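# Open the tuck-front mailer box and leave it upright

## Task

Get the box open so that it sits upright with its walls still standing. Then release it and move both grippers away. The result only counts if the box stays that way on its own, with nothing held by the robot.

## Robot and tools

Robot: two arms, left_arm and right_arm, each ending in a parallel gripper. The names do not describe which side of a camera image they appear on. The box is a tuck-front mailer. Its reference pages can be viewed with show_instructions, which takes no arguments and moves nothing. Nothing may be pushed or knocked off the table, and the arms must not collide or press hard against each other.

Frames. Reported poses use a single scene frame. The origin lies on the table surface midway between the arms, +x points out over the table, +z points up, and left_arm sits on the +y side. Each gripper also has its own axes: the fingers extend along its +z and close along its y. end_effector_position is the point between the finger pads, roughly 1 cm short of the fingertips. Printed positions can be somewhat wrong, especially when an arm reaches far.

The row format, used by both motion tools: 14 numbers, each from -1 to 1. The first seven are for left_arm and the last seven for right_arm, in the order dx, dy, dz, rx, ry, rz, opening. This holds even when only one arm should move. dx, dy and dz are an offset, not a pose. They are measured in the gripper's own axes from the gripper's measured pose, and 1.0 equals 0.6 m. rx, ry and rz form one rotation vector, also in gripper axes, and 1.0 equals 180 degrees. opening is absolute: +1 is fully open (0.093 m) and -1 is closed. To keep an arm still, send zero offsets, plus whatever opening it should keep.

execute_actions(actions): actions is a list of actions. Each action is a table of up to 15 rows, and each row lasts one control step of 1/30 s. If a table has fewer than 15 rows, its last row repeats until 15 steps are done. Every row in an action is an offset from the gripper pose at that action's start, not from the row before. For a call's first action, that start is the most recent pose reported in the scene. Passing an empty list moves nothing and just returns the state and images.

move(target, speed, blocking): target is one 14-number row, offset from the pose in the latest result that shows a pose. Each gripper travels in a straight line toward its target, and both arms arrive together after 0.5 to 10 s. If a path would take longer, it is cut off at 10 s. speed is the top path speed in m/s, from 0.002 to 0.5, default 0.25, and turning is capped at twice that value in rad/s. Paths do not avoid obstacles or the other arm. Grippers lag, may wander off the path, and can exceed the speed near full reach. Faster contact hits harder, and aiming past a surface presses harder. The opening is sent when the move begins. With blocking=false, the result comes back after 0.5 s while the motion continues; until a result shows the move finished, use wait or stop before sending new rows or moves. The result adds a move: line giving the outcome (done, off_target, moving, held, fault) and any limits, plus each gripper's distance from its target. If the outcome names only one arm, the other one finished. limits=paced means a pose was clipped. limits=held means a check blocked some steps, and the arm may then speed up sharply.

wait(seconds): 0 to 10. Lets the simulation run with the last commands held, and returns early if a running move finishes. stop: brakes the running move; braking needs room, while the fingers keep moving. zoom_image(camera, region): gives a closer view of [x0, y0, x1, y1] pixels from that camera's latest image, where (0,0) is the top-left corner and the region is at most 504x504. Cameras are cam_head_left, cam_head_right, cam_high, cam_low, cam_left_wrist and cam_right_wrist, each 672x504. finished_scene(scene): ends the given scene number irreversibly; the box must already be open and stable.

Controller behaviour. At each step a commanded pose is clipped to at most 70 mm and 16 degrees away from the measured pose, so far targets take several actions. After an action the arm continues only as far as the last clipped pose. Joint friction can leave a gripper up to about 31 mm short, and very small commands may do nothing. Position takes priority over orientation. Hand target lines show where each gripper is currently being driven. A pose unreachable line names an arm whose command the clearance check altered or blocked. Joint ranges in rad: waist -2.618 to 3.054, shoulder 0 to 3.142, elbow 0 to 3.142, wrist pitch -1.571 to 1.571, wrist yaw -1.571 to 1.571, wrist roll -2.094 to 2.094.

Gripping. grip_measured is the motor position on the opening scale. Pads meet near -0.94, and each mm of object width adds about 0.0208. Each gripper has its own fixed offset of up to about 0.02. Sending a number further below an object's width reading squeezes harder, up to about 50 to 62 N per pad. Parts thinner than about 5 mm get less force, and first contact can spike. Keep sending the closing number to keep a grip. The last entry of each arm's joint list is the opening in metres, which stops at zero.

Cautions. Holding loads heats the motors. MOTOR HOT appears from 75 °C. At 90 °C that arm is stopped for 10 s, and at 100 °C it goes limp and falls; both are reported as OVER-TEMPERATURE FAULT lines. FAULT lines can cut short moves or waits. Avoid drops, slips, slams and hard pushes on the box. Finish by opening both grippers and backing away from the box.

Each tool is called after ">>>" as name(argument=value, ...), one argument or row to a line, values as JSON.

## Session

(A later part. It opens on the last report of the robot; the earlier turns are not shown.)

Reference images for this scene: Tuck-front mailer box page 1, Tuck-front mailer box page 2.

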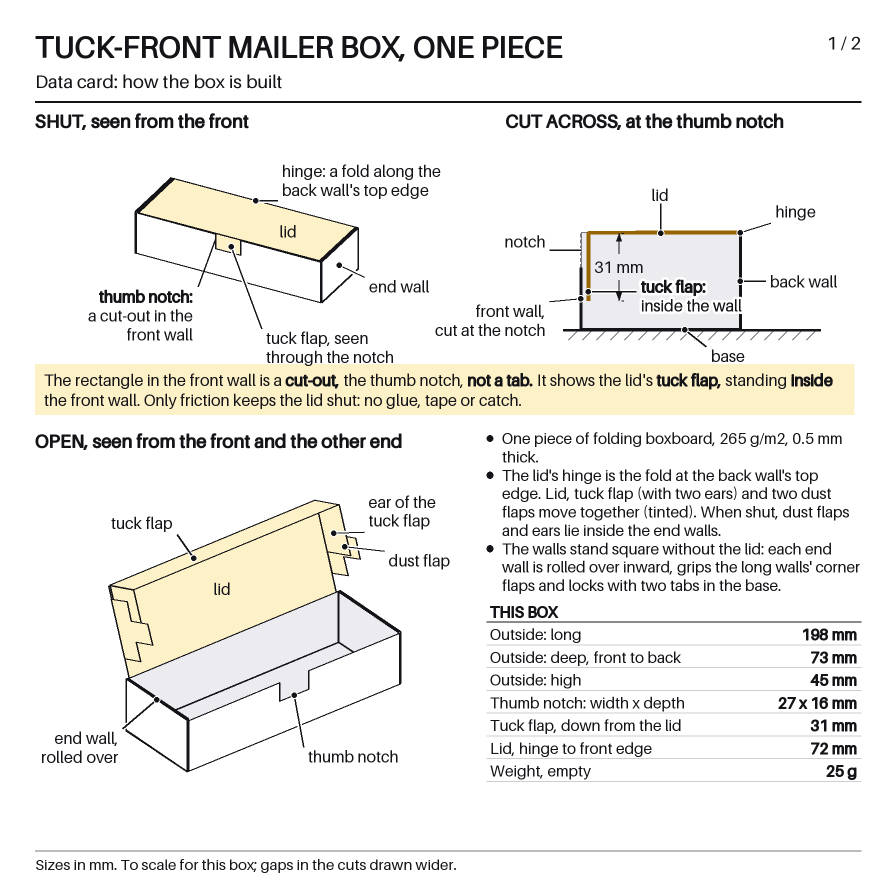

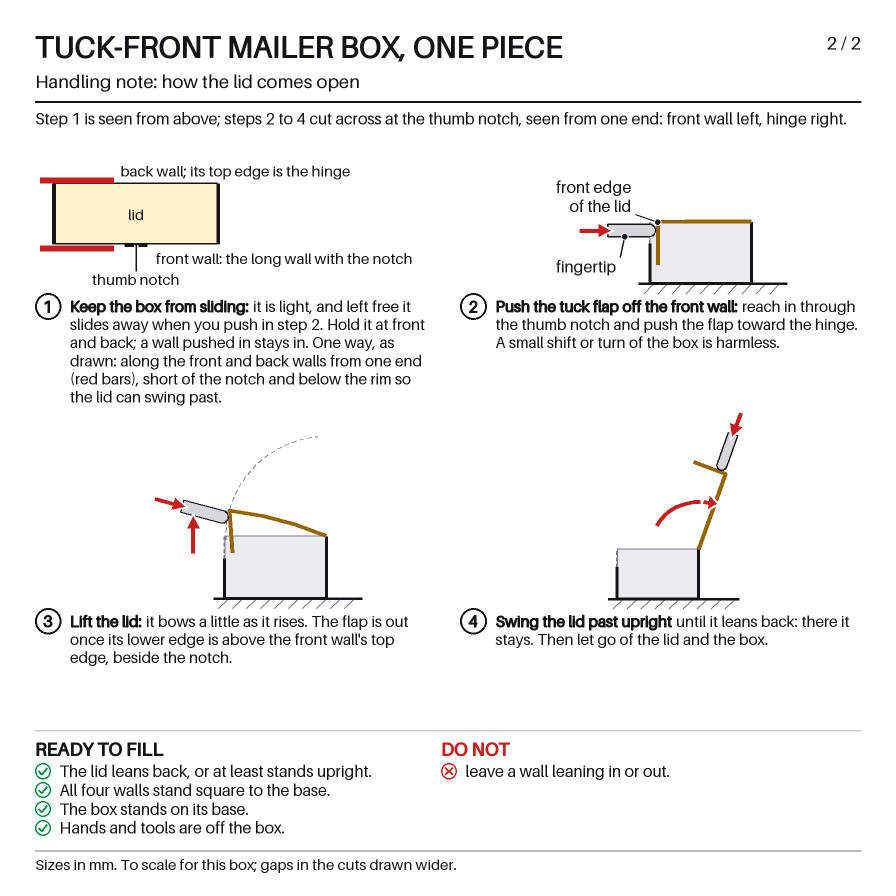

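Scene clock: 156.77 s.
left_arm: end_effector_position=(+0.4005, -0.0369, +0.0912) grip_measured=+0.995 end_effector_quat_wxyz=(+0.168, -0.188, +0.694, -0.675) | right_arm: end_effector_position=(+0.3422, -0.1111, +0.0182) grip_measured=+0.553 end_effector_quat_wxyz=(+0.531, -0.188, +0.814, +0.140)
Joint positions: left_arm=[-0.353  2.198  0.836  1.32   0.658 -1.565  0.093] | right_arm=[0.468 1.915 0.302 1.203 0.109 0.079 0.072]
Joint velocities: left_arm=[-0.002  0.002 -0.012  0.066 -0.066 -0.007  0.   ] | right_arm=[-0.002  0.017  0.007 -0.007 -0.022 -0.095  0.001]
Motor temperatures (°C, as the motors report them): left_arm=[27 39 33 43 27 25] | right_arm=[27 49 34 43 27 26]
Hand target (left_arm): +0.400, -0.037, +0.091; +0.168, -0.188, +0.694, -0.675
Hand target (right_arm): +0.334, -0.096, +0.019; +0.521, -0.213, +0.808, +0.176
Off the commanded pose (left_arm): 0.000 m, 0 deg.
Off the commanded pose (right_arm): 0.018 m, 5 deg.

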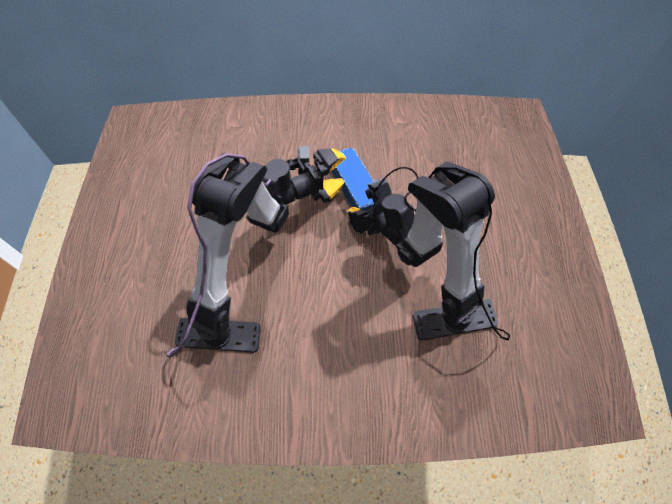

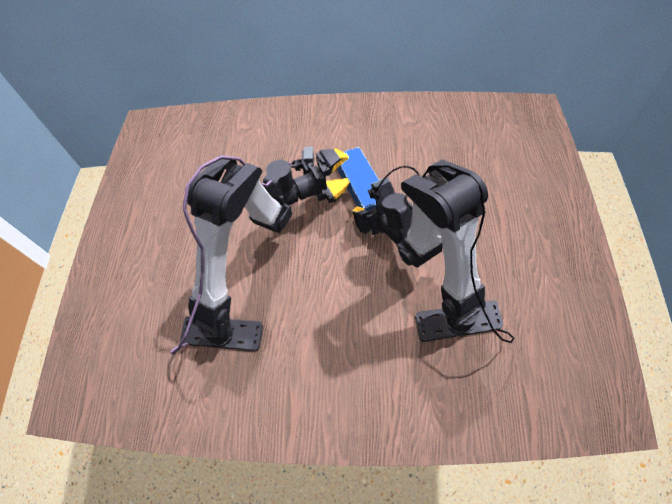

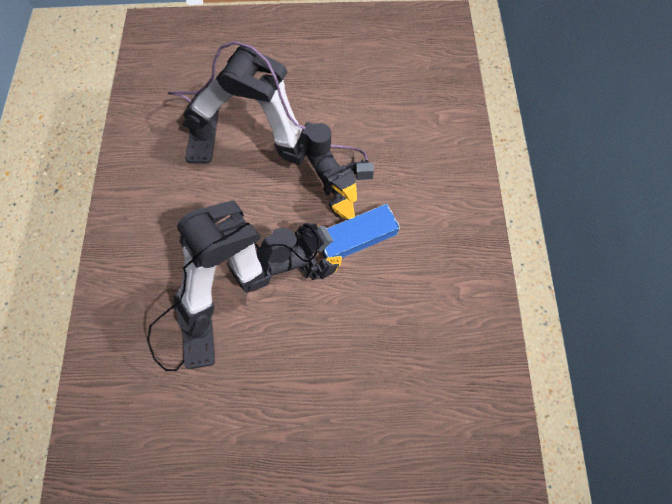

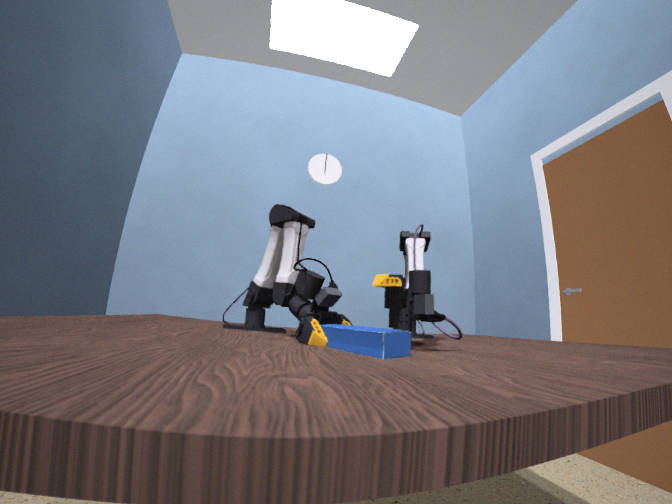

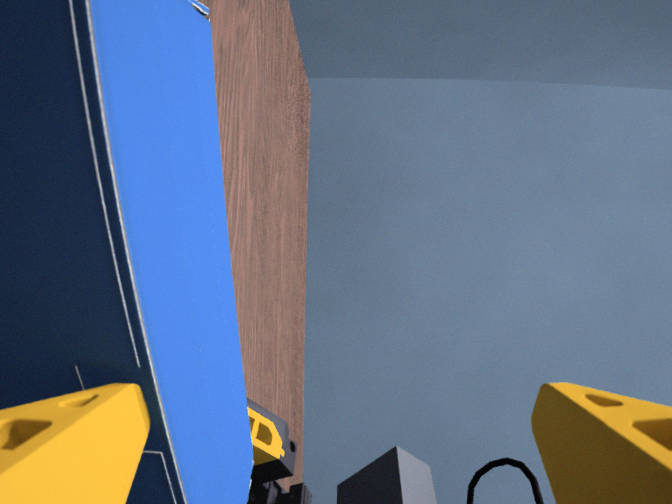

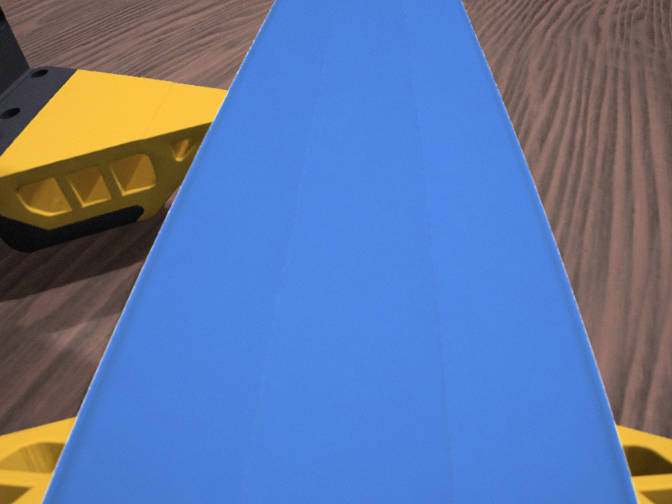

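Tip is a bit high; disengage, lower 8 mm, re-engage and lift.

>>> move(
  target=[0,0.028,0,-0.012,0,0,1, 0,-0.012,0,0.012,0,0,0.545],
  speed=0.01,
)

>>> execute_actions(
  actions=[
    [[0,0,0,0,0,0,1,0,0.03,0,-0.03,0,0,0.545]],
    [[0,0,0,0,0,0,1,0,0.03,0,-0.03,0,0,0.545]],
    [[0,0,0,0,0,0,1,0,0.035,0,-0.035,0,0,0.545]],
  ],
)

Scene clock: 161.53 s.
left_arm: end_effector_position=(+0.4004, -0.0368, +0.0885) grip_measured=+0.995 end_effector_quat_wxyz=(+0.172, -0.184, +0.699, -0.670) | right_arm: end_effector_position=(+0.3444, -0.1155, +0.0181) grip_measured=+0.553 end_effector_quat_wxyz=(+0.534, -0.180, +0.816, +0.129)
Joint positions: left_arm=[-0.353  2.198  0.836  1.307  0.658 -1.543  0.093] | right_arm=[0.467 1.915 0.302 1.201 0.136 0.079 0.072]
Joint velocities: left_arm=[-0.002  0.002 -0.022 -0.051  0.007 -0.007 -0.   ] | right_arm=[-0.002 -0.012 -0.022  0.007  0.022  0.007  0.001]
Motor temperatures (°C, as the motors report them): left_arm=[27 40 33 43 27 25] | right_arm=[27 49 33 43 27 26]
Hand target (left_arm): +0.400, -0.036, +0.075; +0.165, -0.191, +0.707, -0.661
Hand target (right_arm): +0.346, -0.118, +0.018; +0.535, -0.178, +0.817, +0.125
Off the commanded pose (left_arm): 0.014 m, 2 deg.
Off the commanded pose (right_arm): 0.002 m, 1 deg.
move: off_target (left_arm)

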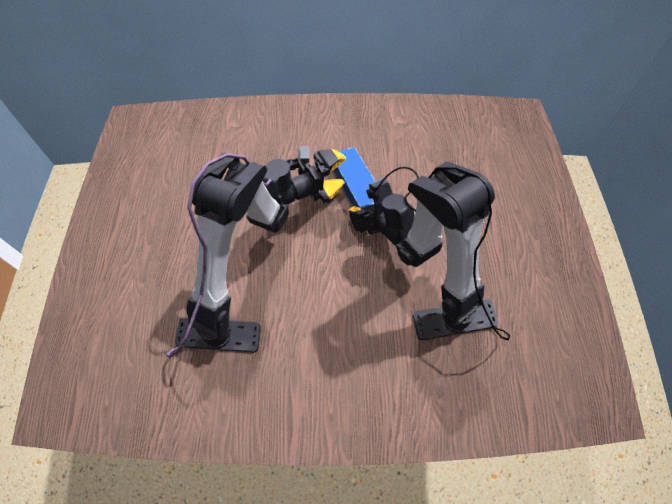

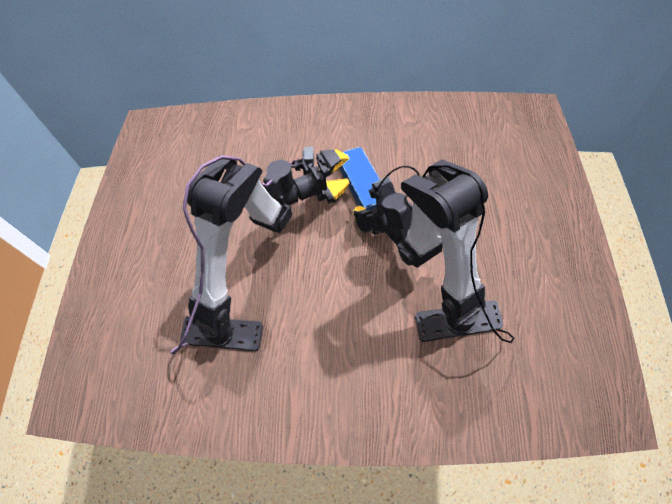

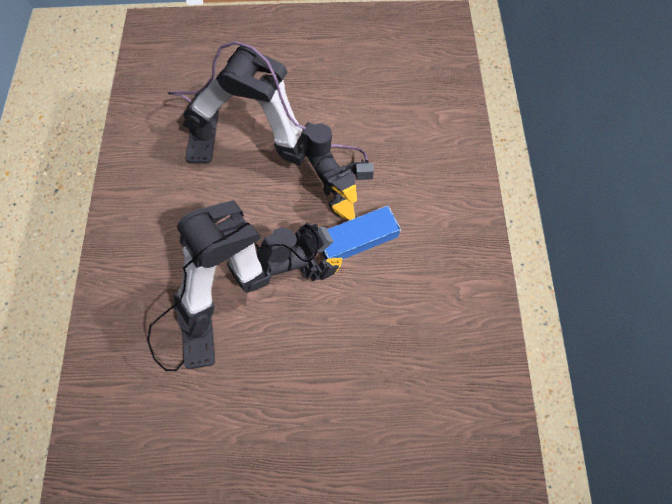

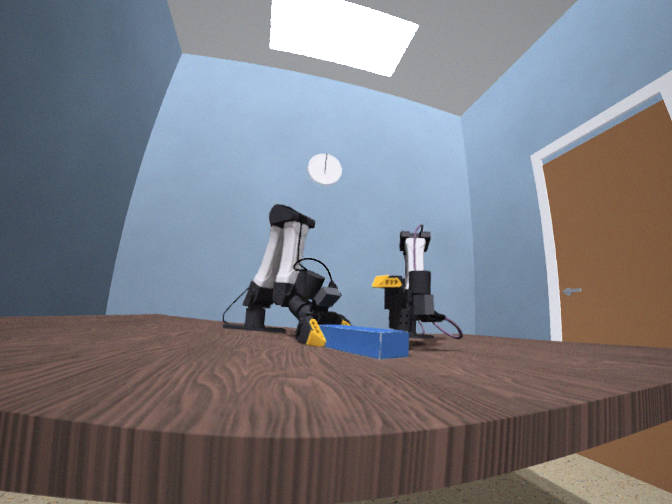

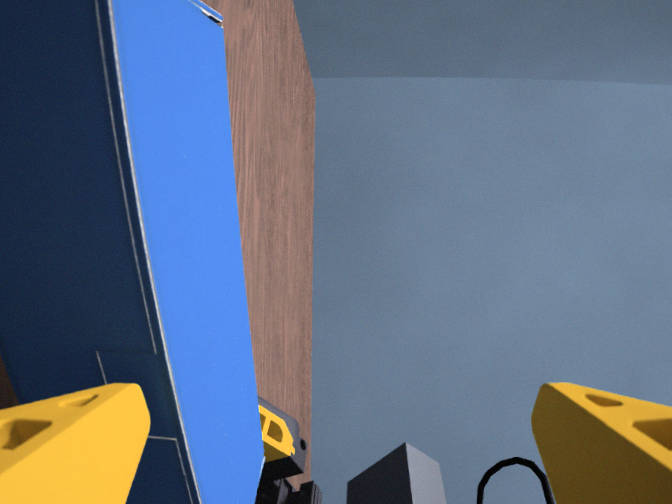

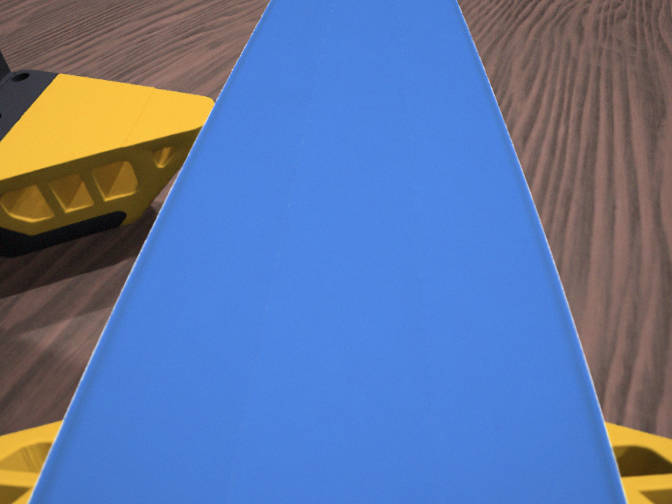

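Scene clock: 163.03 s.
left_arm: end_effector_position=(+0.4001, -0.0369, +0.0882) grip_measured=+0.995 end_effector_quat_wxyz=(+0.171, -0.184, +0.699, -0.669) | right_arm: end_effector_position=(+0.3419, -0.1100, +0.0186) grip_measured=+0.553 end_effector_quat_wxyz=(+0.530, -0.187, +0.814, +0.147)
Joint positions: left_arm=[-0.353  2.198  0.836  1.305  0.659 -1.543  0.093] | right_arm=[0.465 1.915 0.302 1.205 0.096 0.086 0.072]
Joint velocities: left_arm=[ 0.017  0.002 -0.002 -0.007 -0.007 -0.007 -0.   ] | right_arm=[-0.007 -0.007  0.002  0.022 -0.007  0.037 -0.   ]
Motor temperatures (°C, as the motors report them): left_arm=[27 40 33 43 27 25] | right_arm=[27 48 33 43 27 26]
Hand target (left_arm): +0.400, -0.037, +0.088; +0.171, -0.183, +0.699, -0.670
Hand target (right_arm): +0.332, -0.093, +0.019; +0.519, -0.216, +0.806, +0.186
Off the commanded pose (left_arm): 0.000 m, 0 deg.
Off the commanded pose (right_arm): 0.020 m, 6 deg.

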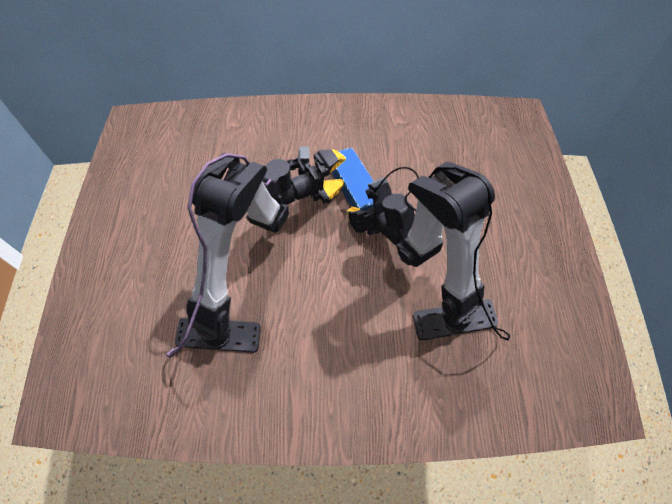

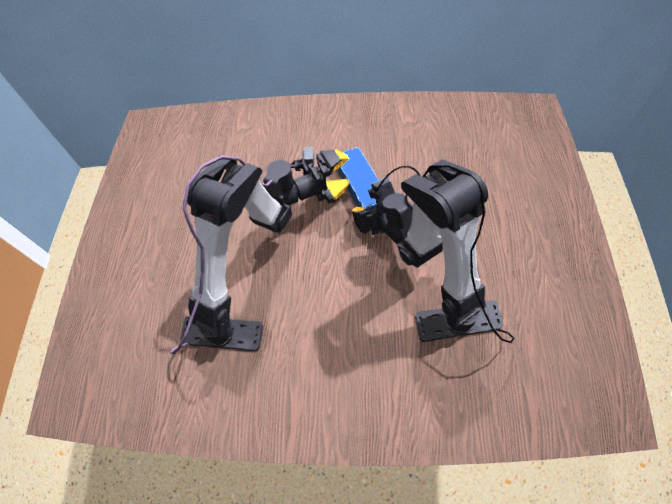

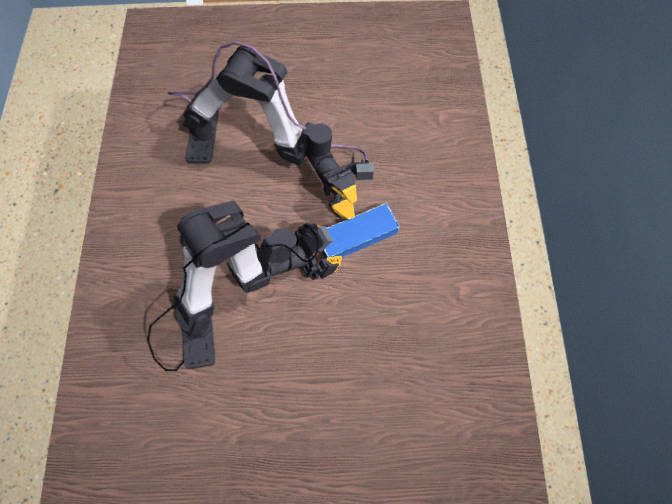

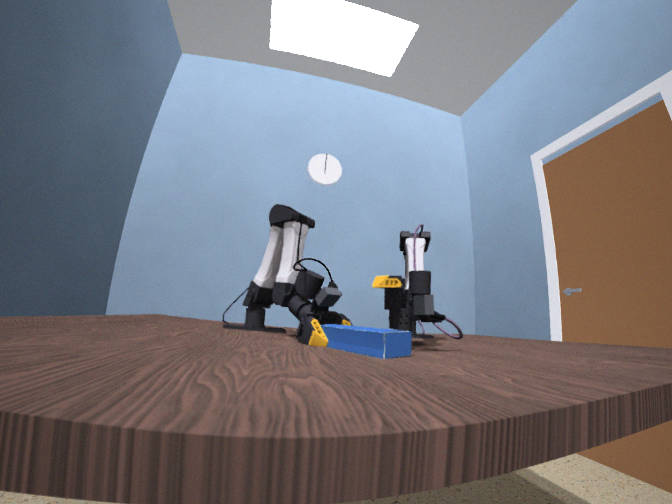

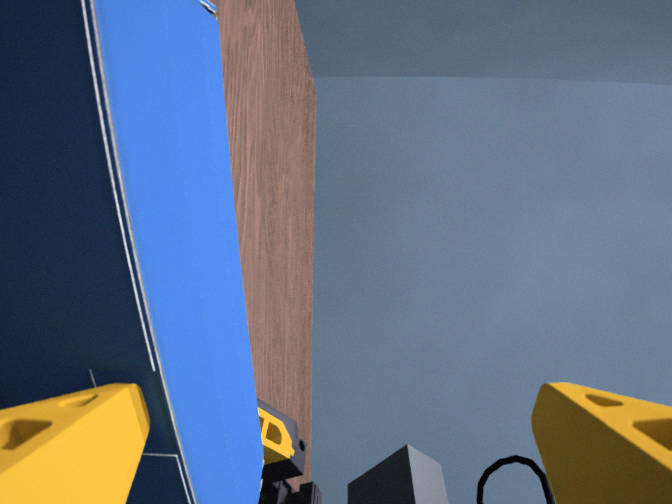

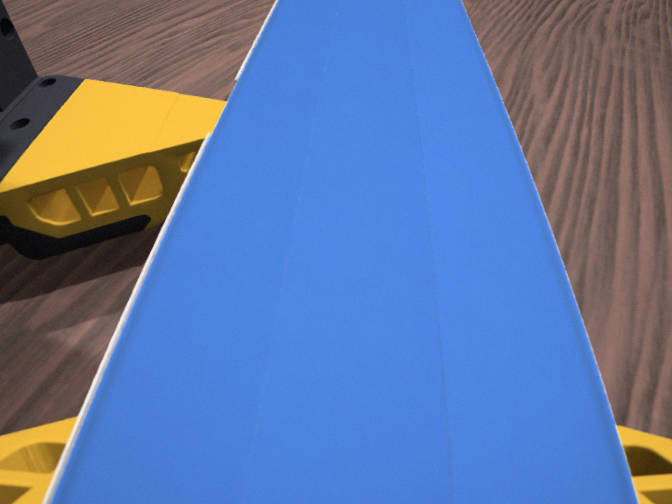

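>>> execute_actions(
  actions=[
    [[0,-0.006,0,0.007,0,0,0.94,0.005,0.035,0,-0.035,0.005,0,0.545]],
    [[0,-0.006,0,0.007,0,0,0.88,0.005,0.035,0,-0.035,0.005,0,0.545]],
    [[0,-0.006,0,0.007,0,0,0.82,0.005,0.035,0,-0.035,0.005,0,0.545]],
    [[0,-0.006,0,0.007,0,0,0.76,0.005,0.035,0,-0.035,0.005,0,0.545]],
    [[0,-0.006,0,0.007,0,0,0.7,0.005,0.035,0,-0.035,0.005,0,0.545]],
    [[0,-0.006,0,0.007,0,0,0.64,0.005,0.035,0,-0.035,0.005,0,0.545]],
  ],
)

Scene clock: 168.87 s.
left_arm: end_effector_position=(+0.4005, -0.0370, +0.0998) grip_measured=+0.642 end_effector_quat_wxyz=(+0.172, -0.183, +0.683, -0.685) | right_arm: end_effector_position=(+0.3425, -0.1084, +0.0210) grip_measured=+0.553 end_effector_quat_wxyz=(+0.528, -0.177, +0.813, +0.169)
Joint positions: left_arm=[-0.353  2.198  0.836  1.361  0.659 -1.585  0.076] | right_arm=[0.45  1.915 0.302 1.216 0.058 0.119 0.072]
Joint velocities: left_arm=[-0.002  0.007 -0.002 -0.037 -0.051  0.066 -0.   ] | right_arm=[-0.007 -0.007 -0.007 -0.037  0.051 -0.022  0.001]
Motor temperatures (°C, as the motors report them): left_arm=[27 40 33 43 27 25] | right_arm=[27 48 33 43 27 26]
Hand target (left_arm): +0.400, -0.037, +0.102; +0.175, -0.180, +0.678, -0.691
Hand target (right_arm): +0.331, -0.092, +0.019; +0.511, -0.208, +0.808, +0.206
Off the commanded pose (left_arm): 0.002 m, 1 deg.
Off the commanded pose (right_arm): 0.021 m, 6 deg.

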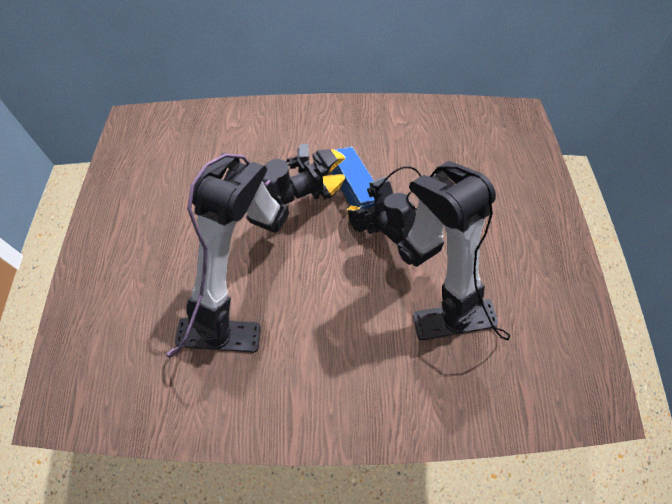

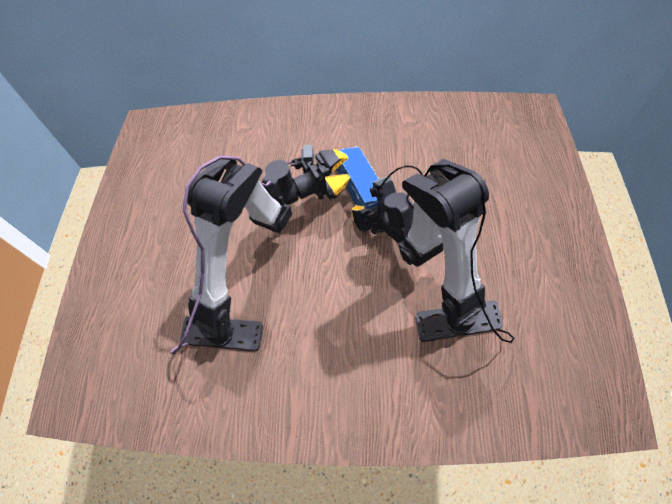

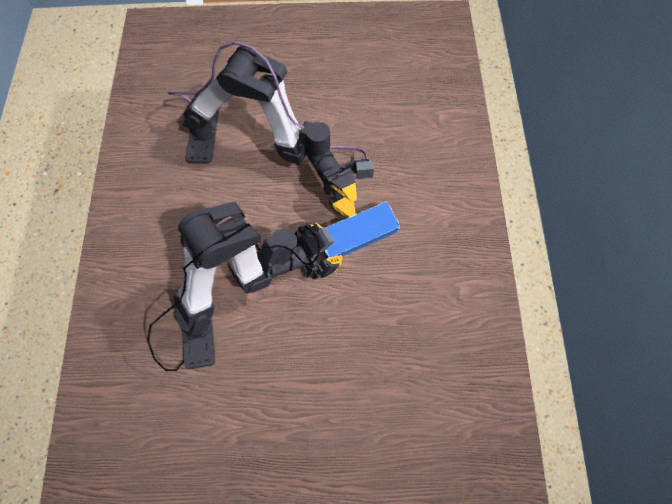

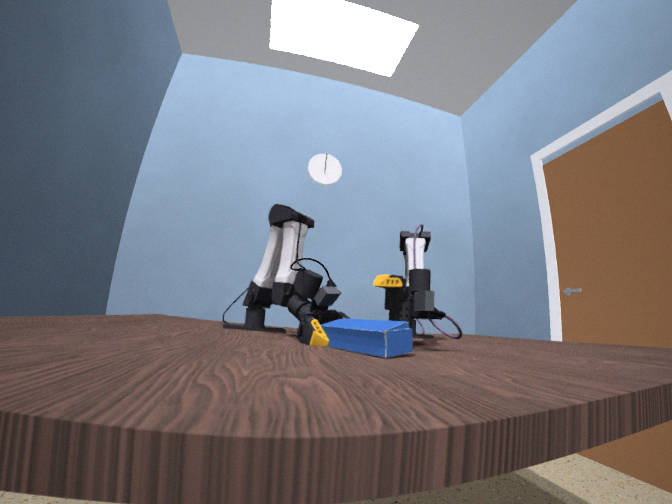

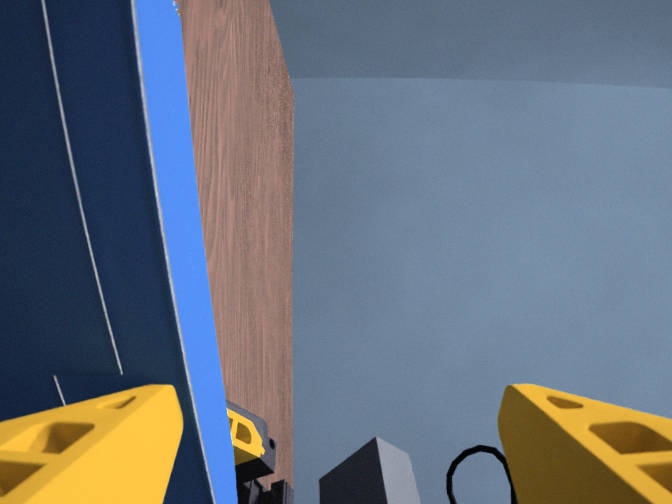

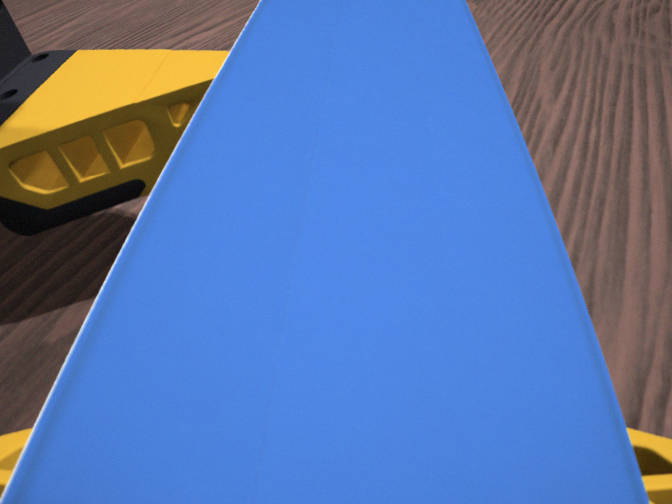

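~19 mm. Continue; counter the holder roll.

>>> execute_actions(
  actions=[
    [[0,-0.006,0,0.007,0,0,0.58,0.005,0.035,0,-0.035,0.005,-0.015,0.545]],
    [[0,-0.006,0,0.007,0,0,0.52,0.005,0.035,0,-0.035,0.005,-0.015,0.545]],
    [[0,-0.006,0,0.007,0,0,0.46,0.005,0.035,0,-0.035,0.005,-0.015,0.545]],
    [[0,-0.006,0,0.007,0,0,0.4,0.005,0.035,0,-0.035,0.005,-0.015,0.545]],
  ],
)

Scene clock: 173.37 s.
left_arm: end_effector_position=(+0.3988, -0.0372, +0.1180) grip_measured=+0.401 end_effector_quat_wxyz=(+0.182, -0.168, +0.662, -0.708) | right_arm: end_effector_position=(+0.3402, -0.1055, +0.0197) grip_measured=+0.553 end_effector_quat_wxyz=(+0.524, -0.204, +0.809, +0.171)
Joint positions: left_arm=[-0.353  2.198  0.836  1.449  0.665 -1.621  0.064] | right_arm=[0.442 1.915 0.302 1.211 0.016 0.074 0.072]
Joint velocities: left_arm=[ 0.002 -0.022  0.007  0.066 -0.007 -0.007  0.001] | right_arm=[ 0.012 -0.007 -0.002 -0.037 -0.051 -0.007  0.001]
Motor temperatures (°C, as the motors report them): left_arm=[27 40 33 44 27 25] | right_arm=[27 48 33 43 28 26]
Hand target (left_arm): +0.400, -0.037, +0.113; +0.177, -0.176, +0.664, -0.705
Hand target (right_arm): +0.330, -0.091, +0.019; +0.512, -0.240, +0.800, +0.198
Off the commanded pose (left_arm): 0.006 m, 1 deg.
Off the commanded pose (right_arm): 0.018 m, 6 deg.

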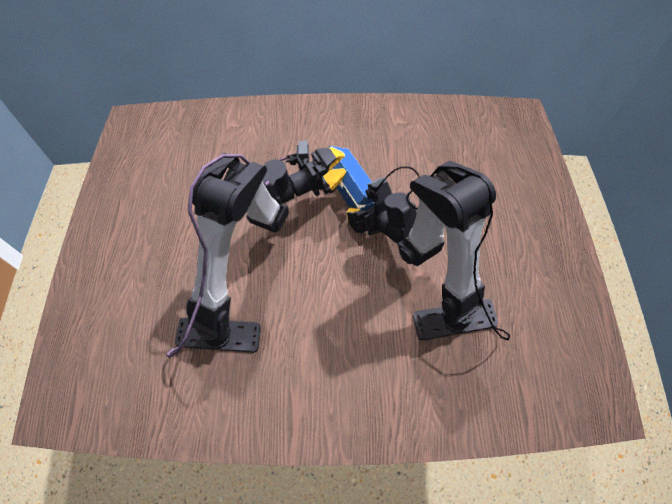

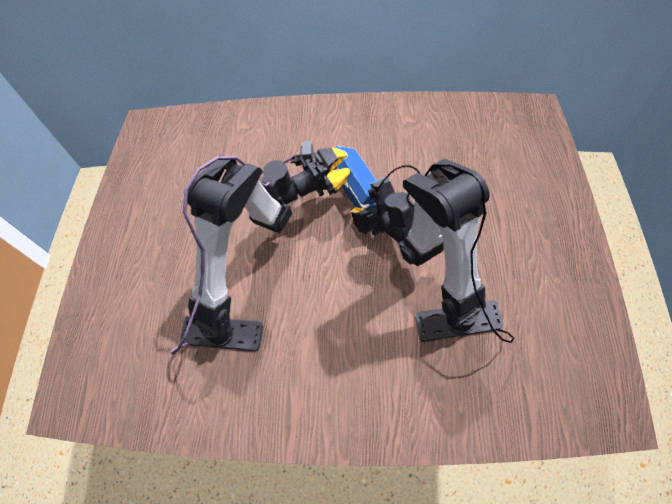

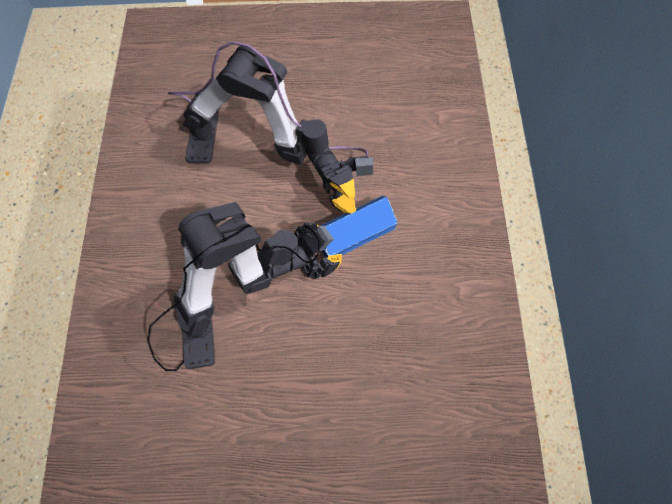

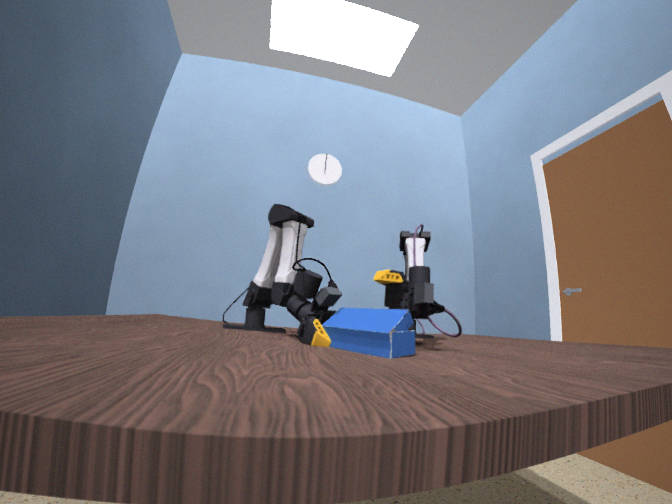

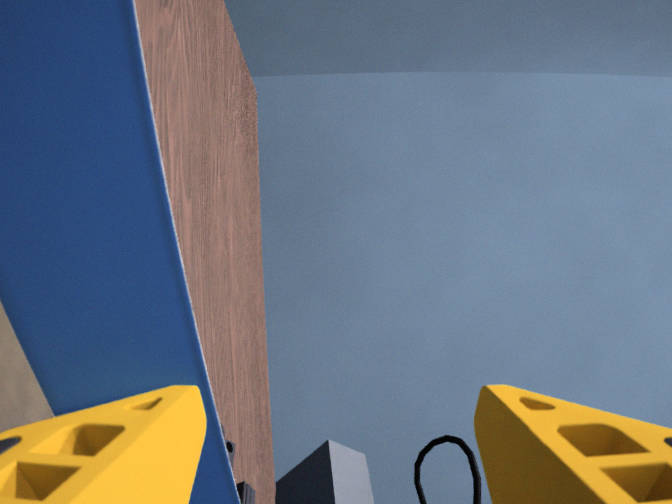

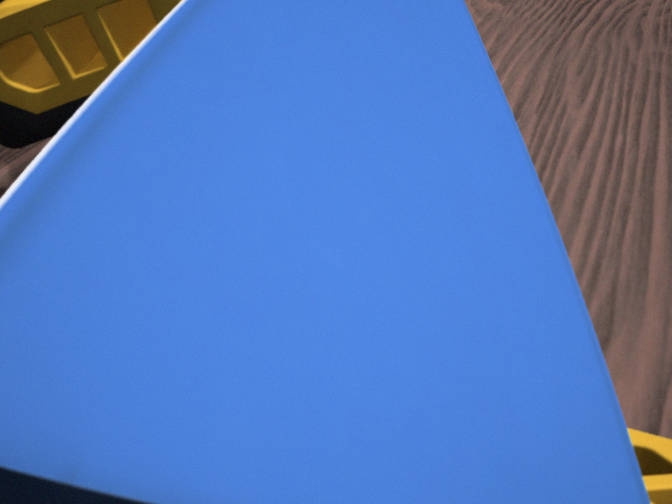

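>>> move(
  target=[0,-0.02,0.05,0,0,0,0.4, 0,0,0,0,0,0,0.545],
  speed=0.015,
)

Scene clock: 177.10 s.
left_arm: end_effector_position=(+0.4094, -0.0534, +0.1252) grip_measured=+0.401 end_effector_quat_wxyz=(+0.180, -0.171, +0.662, -0.707) | right_arm: end_effector_position=(+0.3454, -0.1144, +0.0195) grip_measured=+0.553 end_effector_quat_wxyz=(+0.530, -0.185, +0.814, +0.153)
Joint positions: left_arm=[-0.383  2.198  0.908  1.371  0.634 -1.622  0.064] | right_arm=[0.435 1.915 0.302 1.209 0.061 0.084 0.072]
Joint velocities: left_arm=[-0.002 -0.002 -0.007  0.007  0.022 -0.066  0.001] | right_arm=[ 0.002 -0.002 -0.012  0.037 -0.007 -0.081  0.001]
Motor temperatures (°C, as the motors report them): left_arm=[27 40 33 43 27 25] | right_arm=[27 48 33 43 27 26]
Hand target (left_arm): +0.412, -0.062, +0.132; +0.182, -0.168, +0.661, -0.708
Hand target (right_arm): +0.340, -0.106, +0.020; +0.525, -0.203, +0.809, +0.170
Off the commanded pose (left_arm): 0.012 m, 0 deg.
Off the commanded pose (right_arm): 0.010 m, 3 deg.
move: off_target (left_arm, right_arm)

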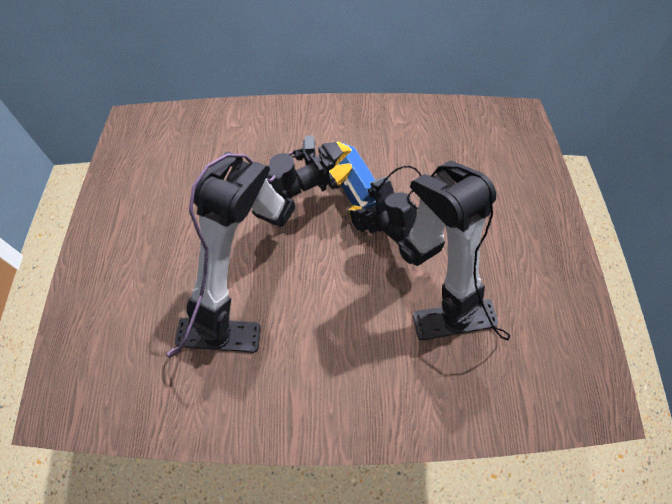

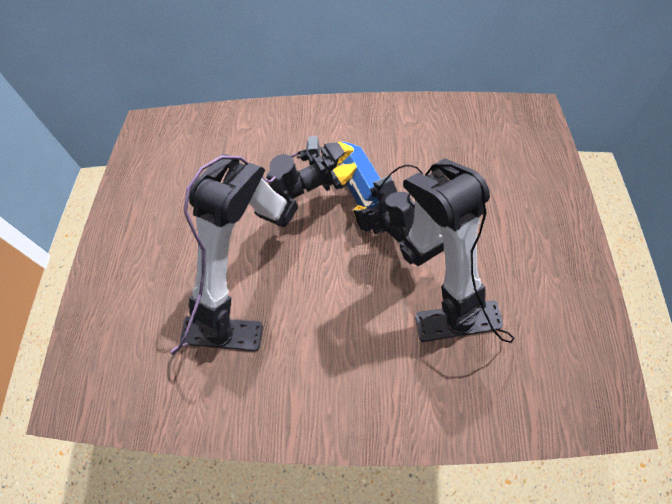

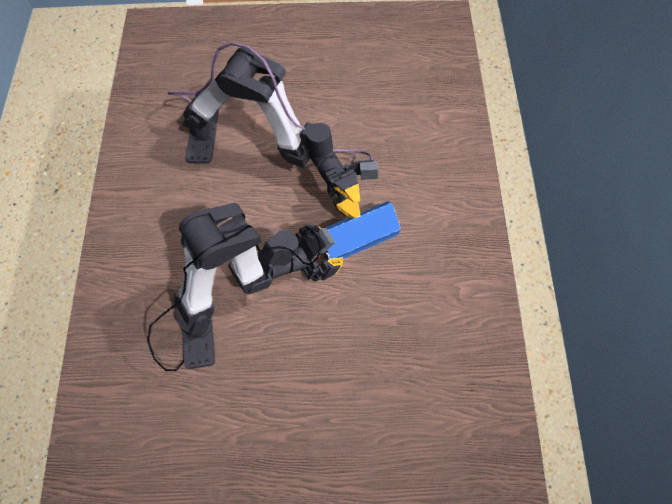

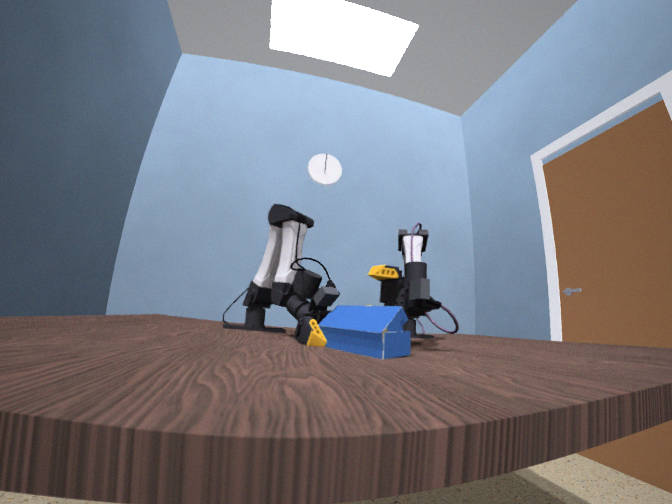

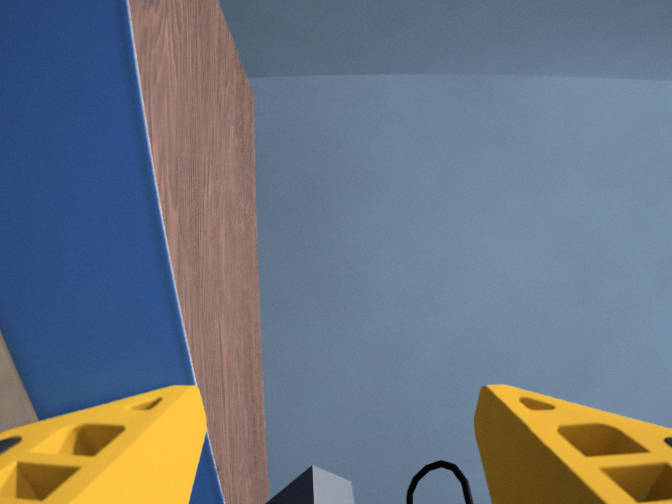

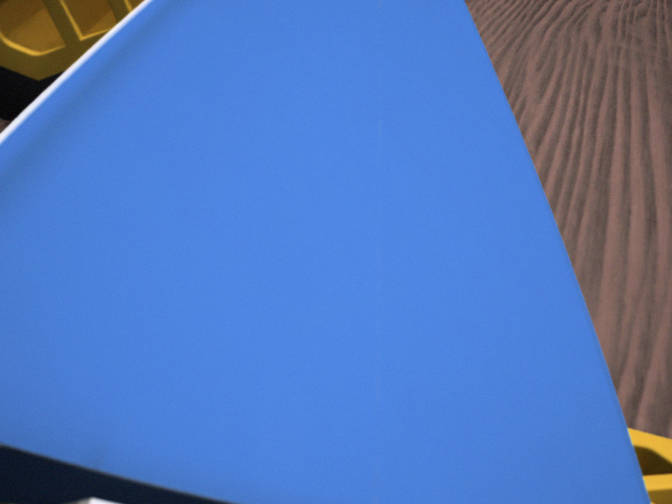

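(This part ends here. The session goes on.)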